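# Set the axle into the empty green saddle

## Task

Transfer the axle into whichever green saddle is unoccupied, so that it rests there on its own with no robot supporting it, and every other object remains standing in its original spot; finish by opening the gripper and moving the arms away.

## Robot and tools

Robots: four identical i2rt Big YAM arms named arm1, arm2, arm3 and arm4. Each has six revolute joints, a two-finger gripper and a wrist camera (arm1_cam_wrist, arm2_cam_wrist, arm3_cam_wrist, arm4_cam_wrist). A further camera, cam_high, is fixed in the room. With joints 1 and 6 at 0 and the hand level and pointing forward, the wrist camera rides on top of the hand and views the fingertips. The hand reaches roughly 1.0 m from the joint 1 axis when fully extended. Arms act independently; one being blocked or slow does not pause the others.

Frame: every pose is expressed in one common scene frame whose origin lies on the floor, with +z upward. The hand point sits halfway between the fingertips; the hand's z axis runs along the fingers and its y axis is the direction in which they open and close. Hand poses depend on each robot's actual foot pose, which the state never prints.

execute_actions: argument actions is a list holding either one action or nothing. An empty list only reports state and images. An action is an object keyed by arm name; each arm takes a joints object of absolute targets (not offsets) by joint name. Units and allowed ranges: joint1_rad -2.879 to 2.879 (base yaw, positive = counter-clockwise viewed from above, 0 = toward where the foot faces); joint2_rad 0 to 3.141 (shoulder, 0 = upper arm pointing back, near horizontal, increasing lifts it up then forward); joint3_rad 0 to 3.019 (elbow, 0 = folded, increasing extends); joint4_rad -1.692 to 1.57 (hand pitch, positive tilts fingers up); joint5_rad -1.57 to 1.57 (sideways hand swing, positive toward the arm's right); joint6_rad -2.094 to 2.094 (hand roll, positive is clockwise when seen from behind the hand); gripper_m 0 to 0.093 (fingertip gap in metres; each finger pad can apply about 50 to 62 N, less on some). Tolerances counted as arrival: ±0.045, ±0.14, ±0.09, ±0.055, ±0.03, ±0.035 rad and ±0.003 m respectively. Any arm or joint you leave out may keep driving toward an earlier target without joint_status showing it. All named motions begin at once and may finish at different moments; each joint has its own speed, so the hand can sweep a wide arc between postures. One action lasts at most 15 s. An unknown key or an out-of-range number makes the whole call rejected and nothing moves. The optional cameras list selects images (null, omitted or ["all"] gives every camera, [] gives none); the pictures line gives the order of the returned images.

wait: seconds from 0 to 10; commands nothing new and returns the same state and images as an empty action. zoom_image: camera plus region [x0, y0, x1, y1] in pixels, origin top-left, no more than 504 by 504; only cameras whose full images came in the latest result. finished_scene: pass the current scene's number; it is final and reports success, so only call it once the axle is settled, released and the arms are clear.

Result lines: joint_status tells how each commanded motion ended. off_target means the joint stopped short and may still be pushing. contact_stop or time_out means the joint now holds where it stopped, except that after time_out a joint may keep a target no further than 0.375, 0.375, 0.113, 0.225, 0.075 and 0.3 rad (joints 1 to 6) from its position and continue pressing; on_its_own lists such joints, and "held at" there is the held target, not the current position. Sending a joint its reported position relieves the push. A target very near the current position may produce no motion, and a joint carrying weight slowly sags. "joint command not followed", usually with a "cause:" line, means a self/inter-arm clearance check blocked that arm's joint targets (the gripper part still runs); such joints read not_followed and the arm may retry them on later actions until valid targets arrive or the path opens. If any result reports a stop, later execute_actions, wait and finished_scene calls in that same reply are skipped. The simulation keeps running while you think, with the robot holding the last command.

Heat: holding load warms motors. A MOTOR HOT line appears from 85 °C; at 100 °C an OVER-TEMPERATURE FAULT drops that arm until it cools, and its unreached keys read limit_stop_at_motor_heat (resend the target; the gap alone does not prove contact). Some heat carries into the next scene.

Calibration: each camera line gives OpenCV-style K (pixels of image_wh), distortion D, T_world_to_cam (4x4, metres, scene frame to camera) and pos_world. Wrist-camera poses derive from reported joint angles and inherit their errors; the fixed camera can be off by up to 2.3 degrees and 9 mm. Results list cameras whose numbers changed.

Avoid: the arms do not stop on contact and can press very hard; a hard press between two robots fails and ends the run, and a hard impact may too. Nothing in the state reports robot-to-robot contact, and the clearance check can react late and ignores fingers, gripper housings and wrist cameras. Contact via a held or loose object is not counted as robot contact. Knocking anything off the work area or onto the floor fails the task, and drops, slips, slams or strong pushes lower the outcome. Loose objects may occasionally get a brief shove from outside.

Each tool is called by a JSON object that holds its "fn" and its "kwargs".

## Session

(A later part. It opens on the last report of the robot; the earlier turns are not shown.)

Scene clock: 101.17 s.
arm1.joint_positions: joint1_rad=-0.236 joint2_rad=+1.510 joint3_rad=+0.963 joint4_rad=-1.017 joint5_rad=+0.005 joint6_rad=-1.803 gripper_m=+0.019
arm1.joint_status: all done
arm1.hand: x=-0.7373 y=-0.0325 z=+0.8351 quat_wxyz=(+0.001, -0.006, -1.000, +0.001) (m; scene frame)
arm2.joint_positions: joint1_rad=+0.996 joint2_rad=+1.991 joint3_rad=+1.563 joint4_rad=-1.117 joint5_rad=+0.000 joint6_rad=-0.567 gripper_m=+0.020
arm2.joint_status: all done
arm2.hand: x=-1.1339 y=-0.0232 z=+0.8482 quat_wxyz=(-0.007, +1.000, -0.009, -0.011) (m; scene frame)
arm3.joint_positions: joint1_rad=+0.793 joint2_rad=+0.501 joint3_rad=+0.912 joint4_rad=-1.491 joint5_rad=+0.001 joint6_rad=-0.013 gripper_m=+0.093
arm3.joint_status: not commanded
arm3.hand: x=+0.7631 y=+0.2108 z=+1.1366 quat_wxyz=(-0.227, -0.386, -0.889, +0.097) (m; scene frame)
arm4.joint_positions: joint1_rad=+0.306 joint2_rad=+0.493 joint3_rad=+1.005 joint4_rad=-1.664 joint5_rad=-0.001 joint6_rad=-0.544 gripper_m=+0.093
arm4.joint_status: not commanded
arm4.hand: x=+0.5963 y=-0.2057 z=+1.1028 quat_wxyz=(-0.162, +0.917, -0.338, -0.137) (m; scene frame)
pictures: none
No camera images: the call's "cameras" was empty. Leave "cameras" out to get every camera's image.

Seated. Release and lift.

{"fn": "execute_actions", "kwargs": {"actions": [{"arm1":{"joints":{"joint2_rad":1.51,"joint3_rad":0.97,"gripper_m":0.07}},"arm2":{"joints":{"joint2_rad":1.98,"joint3_rad":1.575,"gripper_m":0.07}}}], "cameras": ["arm1_cam_wrist","arm2_cam_wrist"]}}

{"fn": "execute_actions", "kwargs": {"actions": [{"arm1":{"joints":{"joint2_rad":1.4,"joint3_rad":1.27,"joint4_rad":-1.4}},"arm2":{"joints":{"joint2_rad":1.89,"joint3_rad":1.83,"joint4_rad":-1.43}}}], "cameras": ["arm1_cam_wrist","arm2_cam_wrist"]}}

{"fn": "execute_actions", "kwargs": {"actions": [{"arm1":{"joints":{"joint2_rad":0.6,"joint3_rad":1.1}},"arm2":{"joints":{"joint2_rad":1.0,"joint3_rad":1.6}}}]}}

Scene clock: 102.20 s.
arm1.joint_positions: joint1_rad=-0.244 joint2_rad=+1.506 joint3_rad=+0.963 joint4_rad=-1.007 joint5_rad=+0.004 joint6_rad=-1.798 gripper_m=+0.070
arm1.joint_status: all done
arm1.hand: x=-0.7412 y=-0.0343 z=+0.8367 quat_wxyz=(+0.003, -0.014, -1.000, +0.008) (m; scene frame)
arm2.joint_positions: joint1_rad=+0.996 joint2_rad=+1.991 joint3_rad=+1.563 joint4_rad=-1.117 joint5_rad=+0.000 joint6_rad=-0.555 gripper_m=+0.070
arm2.joint_status: all done
arm2.hand: x=-1.1341 y=-0.0231 z=+0.8482 quat_wxyz=(-0.007, +1.000, -0.014, -0.011) (m; scene frame)
arm3.joint_positions: joint1_rad=+0.793 joint2_rad=+0.501 joint3_rad=+0.912 joint4_rad=-1.491 joint5_rad=+0.001 joint6_rad=-0.013 gripper_m=+0.093
arm3.joint_status: not commanded
arm3.hand: x=+0.7631 y=+0.2108 z=+1.1366 quat_wxyz=(-0.227, -0.386, -0.889, +0.097) (m; scene frame)
arm4.joint_positions: joint1_rad=+0.306 joint2_rad=+0.493 joint3_rad=+1.005 joint4_rad=-1.664 joint5_rad=-0.001 joint6_rad=-0.544 gripper_m=+0.093
arm4.joint_status: not commanded
arm4.hand: x=+0.5963 y=-0.2057 z=+1.1028 quat_wxyz=(-0.162, +0.917, -0.338, -0.137) (m; scene frame)
pictures: arm1_cam_wrist, arm2_cam_wrist
camera_calibration (this result's frames):
arm1_cam_wrist: T_world_to_cam=[[-0.0216767, -0.999506, 0.022754, -0.0715568], [-0.796992, 0.0310166, 0.603193, -1.09145], [-0.603601, -0.00505951, -0.79727, 0.342172], [0, 0, 0, 1]] pos_world=[-0.664894, -0.0359371, 0.932789]
arm2_cam_wrist: T_world_to_cam=[[0.0341458, 0.999378, 0.00875701, 0.0555679], [0.81305, -0.0328728, 0.581265, 0.431153], [0.581191, -0.0127279, -0.813667, 1.46975], [0, 0, 0, 1]] pos_world=[-1.20665, -0.0226534, 0.944785]
Images, in order (width x height): arm1_cam_wrist 504x504, arm2_cam_wrist 504x504.

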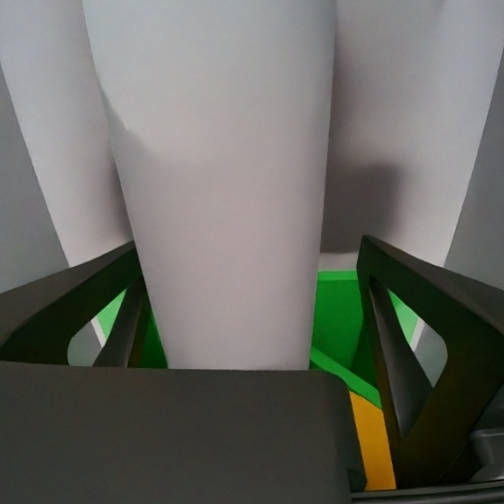

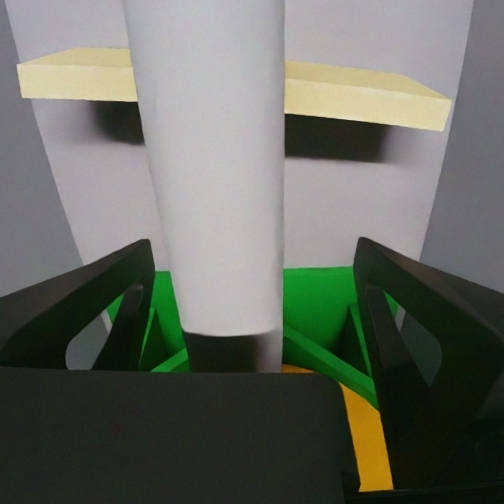

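Scene clock: 103.37 s.
arm1.joint_positions: joint1_rad=-0.244 joint2_rad=+1.392 joint3_rad=+1.246 joint4_rad=-1.387 joint5_rad=+0.002 joint6_rad=-1.798 gripper_m=+0.070
arm1.joint_status: all done
arm1.hand: x=-0.7442 y=-0.0458 z=+0.9809 quat_wxyz=(+0.004, -0.014, -1.000, +0.017) (m; scene frame)
arm2.joint_positions: joint1_rad=+0.996 joint2_rad=+1.869 joint3_rad=+1.802 joint4_rad=-1.420 joint5_rad=+0.000 joint6_rad=-0.555 gripper_m=+0.070
arm2.joint_status: all done
arm2.hand: x=-1.1400 y=-0.0191 z=+1.0056 quat_wxyz=(-0.022, +0.999, -0.014, -0.035) (m; scene frame)
arm3.joint_positions: joint1_rad=+0.793 joint2_rad=+0.501 joint3_rad=+0.912 joint4_rad=-1.491 joint5_rad=+0.001 joint6_rad=-0.013 gripper_m=+0.093
arm3.joint_status: not commanded
arm3.hand: x=+0.7631 y=+0.2108 z=+1.1366 quat_wxyz=(-0.227, -0.386, -0.889, +0.097) (m; scene frame)
arm4.joint_positions: joint1_rad=+0.306 joint2_rad=+0.493 joint3_rad=+1.005 joint4_rad=-1.664 joint5_rad=-0.001 joint6_rad=-0.544 gripper_m=+0.093
arm4.joint_status: not commanded
arm4.hand: x=+0.5963 y=-0.2057 z=+1.1028 quat_wxyz=(-0.162, +0.917, -0.338, -0.137) (m; scene frame)
pictures: arm1_cam_wrist, arm2_cam_wrist
camera_calibration (this result's frames):
arm1_cam_wrist: T_world_to_cam=[[-0.0215956, -0.998971, 0.0398893, -0.103092], [-0.7955, 0.0413366, 0.604542, -1.18026], [-0.605569, -0.0186765, -0.795574, 0.451517], [0, 0, 0, 1]] pos_world=[-0.667699, -0.0457653, 1.07685]
arm2_cam_wrist: T_world_to_cam=[[0.0356877, 0.998626, 0.0383846, 0.0223037], [0.839654, -0.0507912, 0.540742, 0.415323], [0.541948, 0.012932, -0.840312, 1.58386], [0, 0, 0, 1]] pos_world=[-1.20789, -0.0216607, 1.10549]
Images, in order (width x height): arm1_cam_wrist 504x504, arm2_cam_wrist 504x504.

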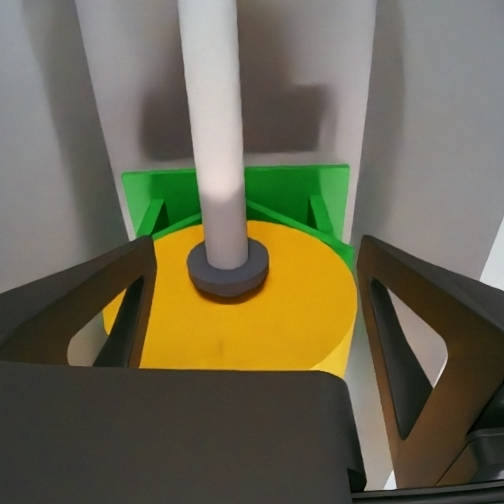

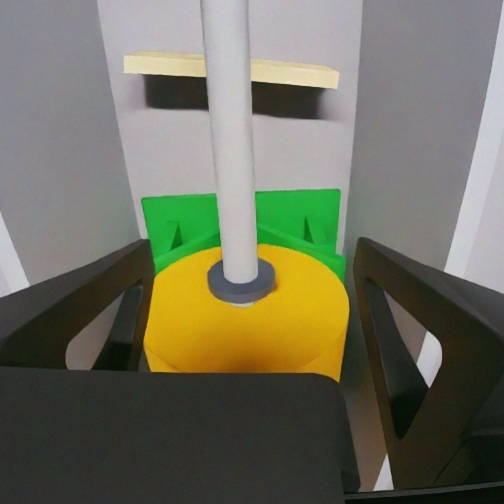

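Scene clock: 105.03 s.
arm1.joint_positions: joint1_rad=-0.244 joint2_rad=+0.597 joint3_rad=+1.086 joint4_rad=-1.388 joint5_rad=+0.002 joint6_rad=-1.798 gripper_m=+0.070
arm1.joint_status: all done
arm1.hand: x=-0.7017 y=+0.1198 z=+1.1538 quat_wxyz=(+0.078, -0.014, -0.945, +0.318) (m; scene frame)
arm2.joint_positions: joint1_rad=+0.996 joint2_rad=+1.002 joint3_rad=+1.593 joint4_rad=-1.422 joint5_rad=+0.000 joint6_rad=-0.554 gripper_m=+0.070
arm2.joint_status: all done
arm2.hand: x=-0.9381 y=-0.1521 z=+1.3215 quat_wxyz=(-0.195, +0.932, -0.014, -0.305) (m; scene frame)
arm3.joint_positions: joint1_rad=+0.793 joint2_rad=+0.501 joint3_rad=+0.912 joint4_rad=-1.491 joint5_rad=+0.001 joint6_rad=-0.013 gripper_m=+0.093
arm3.joint_status: not commanded
arm3.hand: x=+0.7631 y=+0.2108 z=+1.1366 quat_wxyz=(-0.227, -0.386, -0.889, +0.097) (m; scene frame)
arm4.joint_positions: joint1_rad=+0.306 joint2_rad=+0.493 joint3_rad=+1.005 joint4_rad=-1.664 joint5_rad=-0.001 joint6_rad=-0.544 gripper_m=+0.093
arm4.joint_status: not commanded
arm4.hand: x=+0.5963 y=-0.2057 z=+1.1028 quat_wxyz=(-0.162, +0.917, -0.338, -0.137) (m; scene frame)
pictures: arm1_cam_wrist, arm2_cam_wrist, arm3_cam_wrist, arm4_cam_wrist, cam_high
camera_calibration (this result's frames):
arm1_cam_wrist: T_world_to_cam=[[0.0301073, -0.793852, 0.607365, -0.586726], [-0.697437, 0.418591, 0.58169, -1.20777], [-0.716013, -0.441112, -0.541059, 0.297302], [0, 0, 0, 1]] pos_world=[-0.611806, 0.170931, 1.21976]
arm2_cam_wrist: T_world_to_cam=[[0.146722, 0.926047, 0.34772, -0.179825], [0.988505, -0.150227, -0.0170204, 0.92986], [0.0364751, 0.34622, -0.937444, 1.44645], [0, 0, 0, 1]] pos_world=[-0.945546, -0.194575, 1.43432]
arm3_cam_wrist: T_world_to_cam=[[-0.718754, -0.695216, -0.00824198, 0.703887], [-0.690198, 0.712038, 0.128951, 0.236364], [-0.0837801, 0.0983726, -0.991617, 1.29907], [0, 0, 0, 1]] pos_world=[0.777896, 0.193261, 1.2635]
arm4_cam_wrist: T_world_to_cam=[[0.664052, 0.718358, 0.207356, -0.476384], [0.673463, -0.695137, 0.25146, -0.816702], [0.324779, -0.0273359, -0.945395, 0.968131], [0, 0, 0, 1]] pos_world=[0.551935, -0.199041, 1.21941]
Images, in order (width x height): arm1_cam_wrist 504x504, arm2_cam_wrist 504x504, arm3_cam_wrist 504x504, arm4_cam_wrist 504x504, cam_high 504x504.

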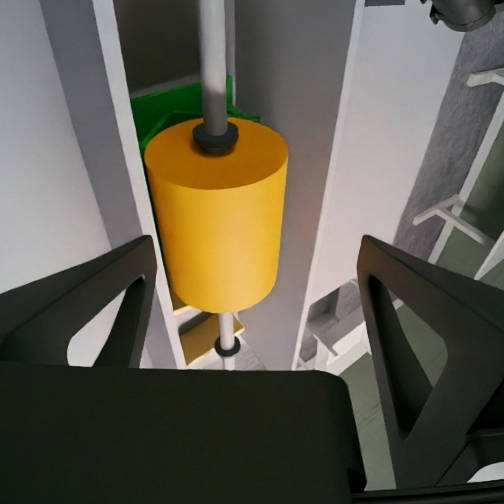

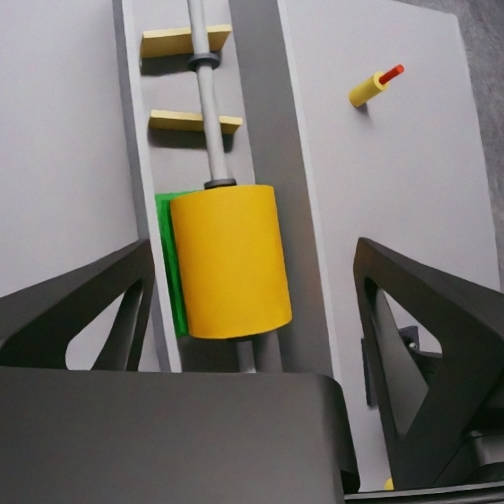

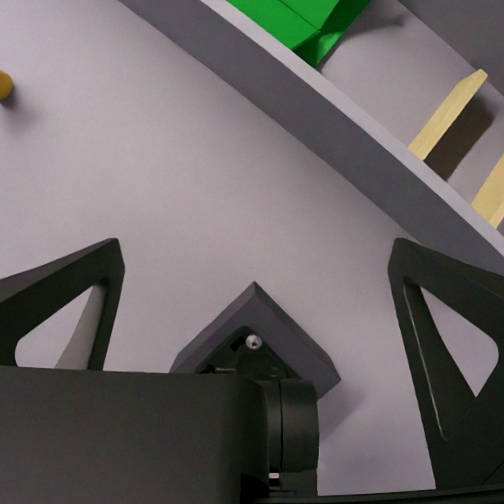

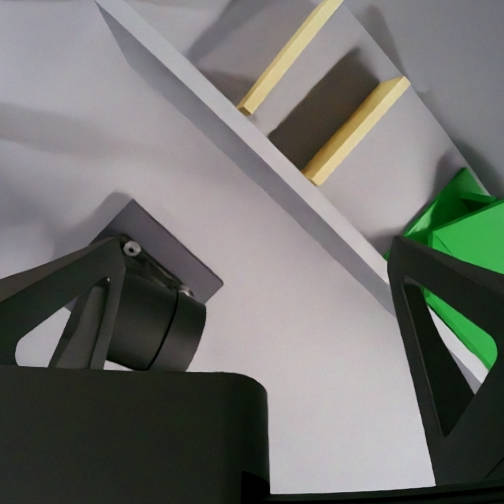

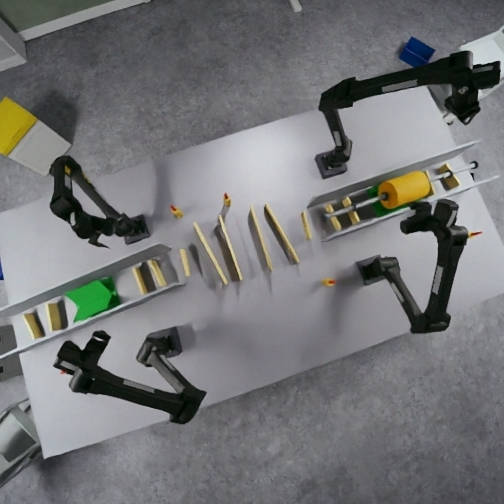

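{"fn": "finished_scene", "kwargs": {"scene": 1}}

The scene is finished: the task was done.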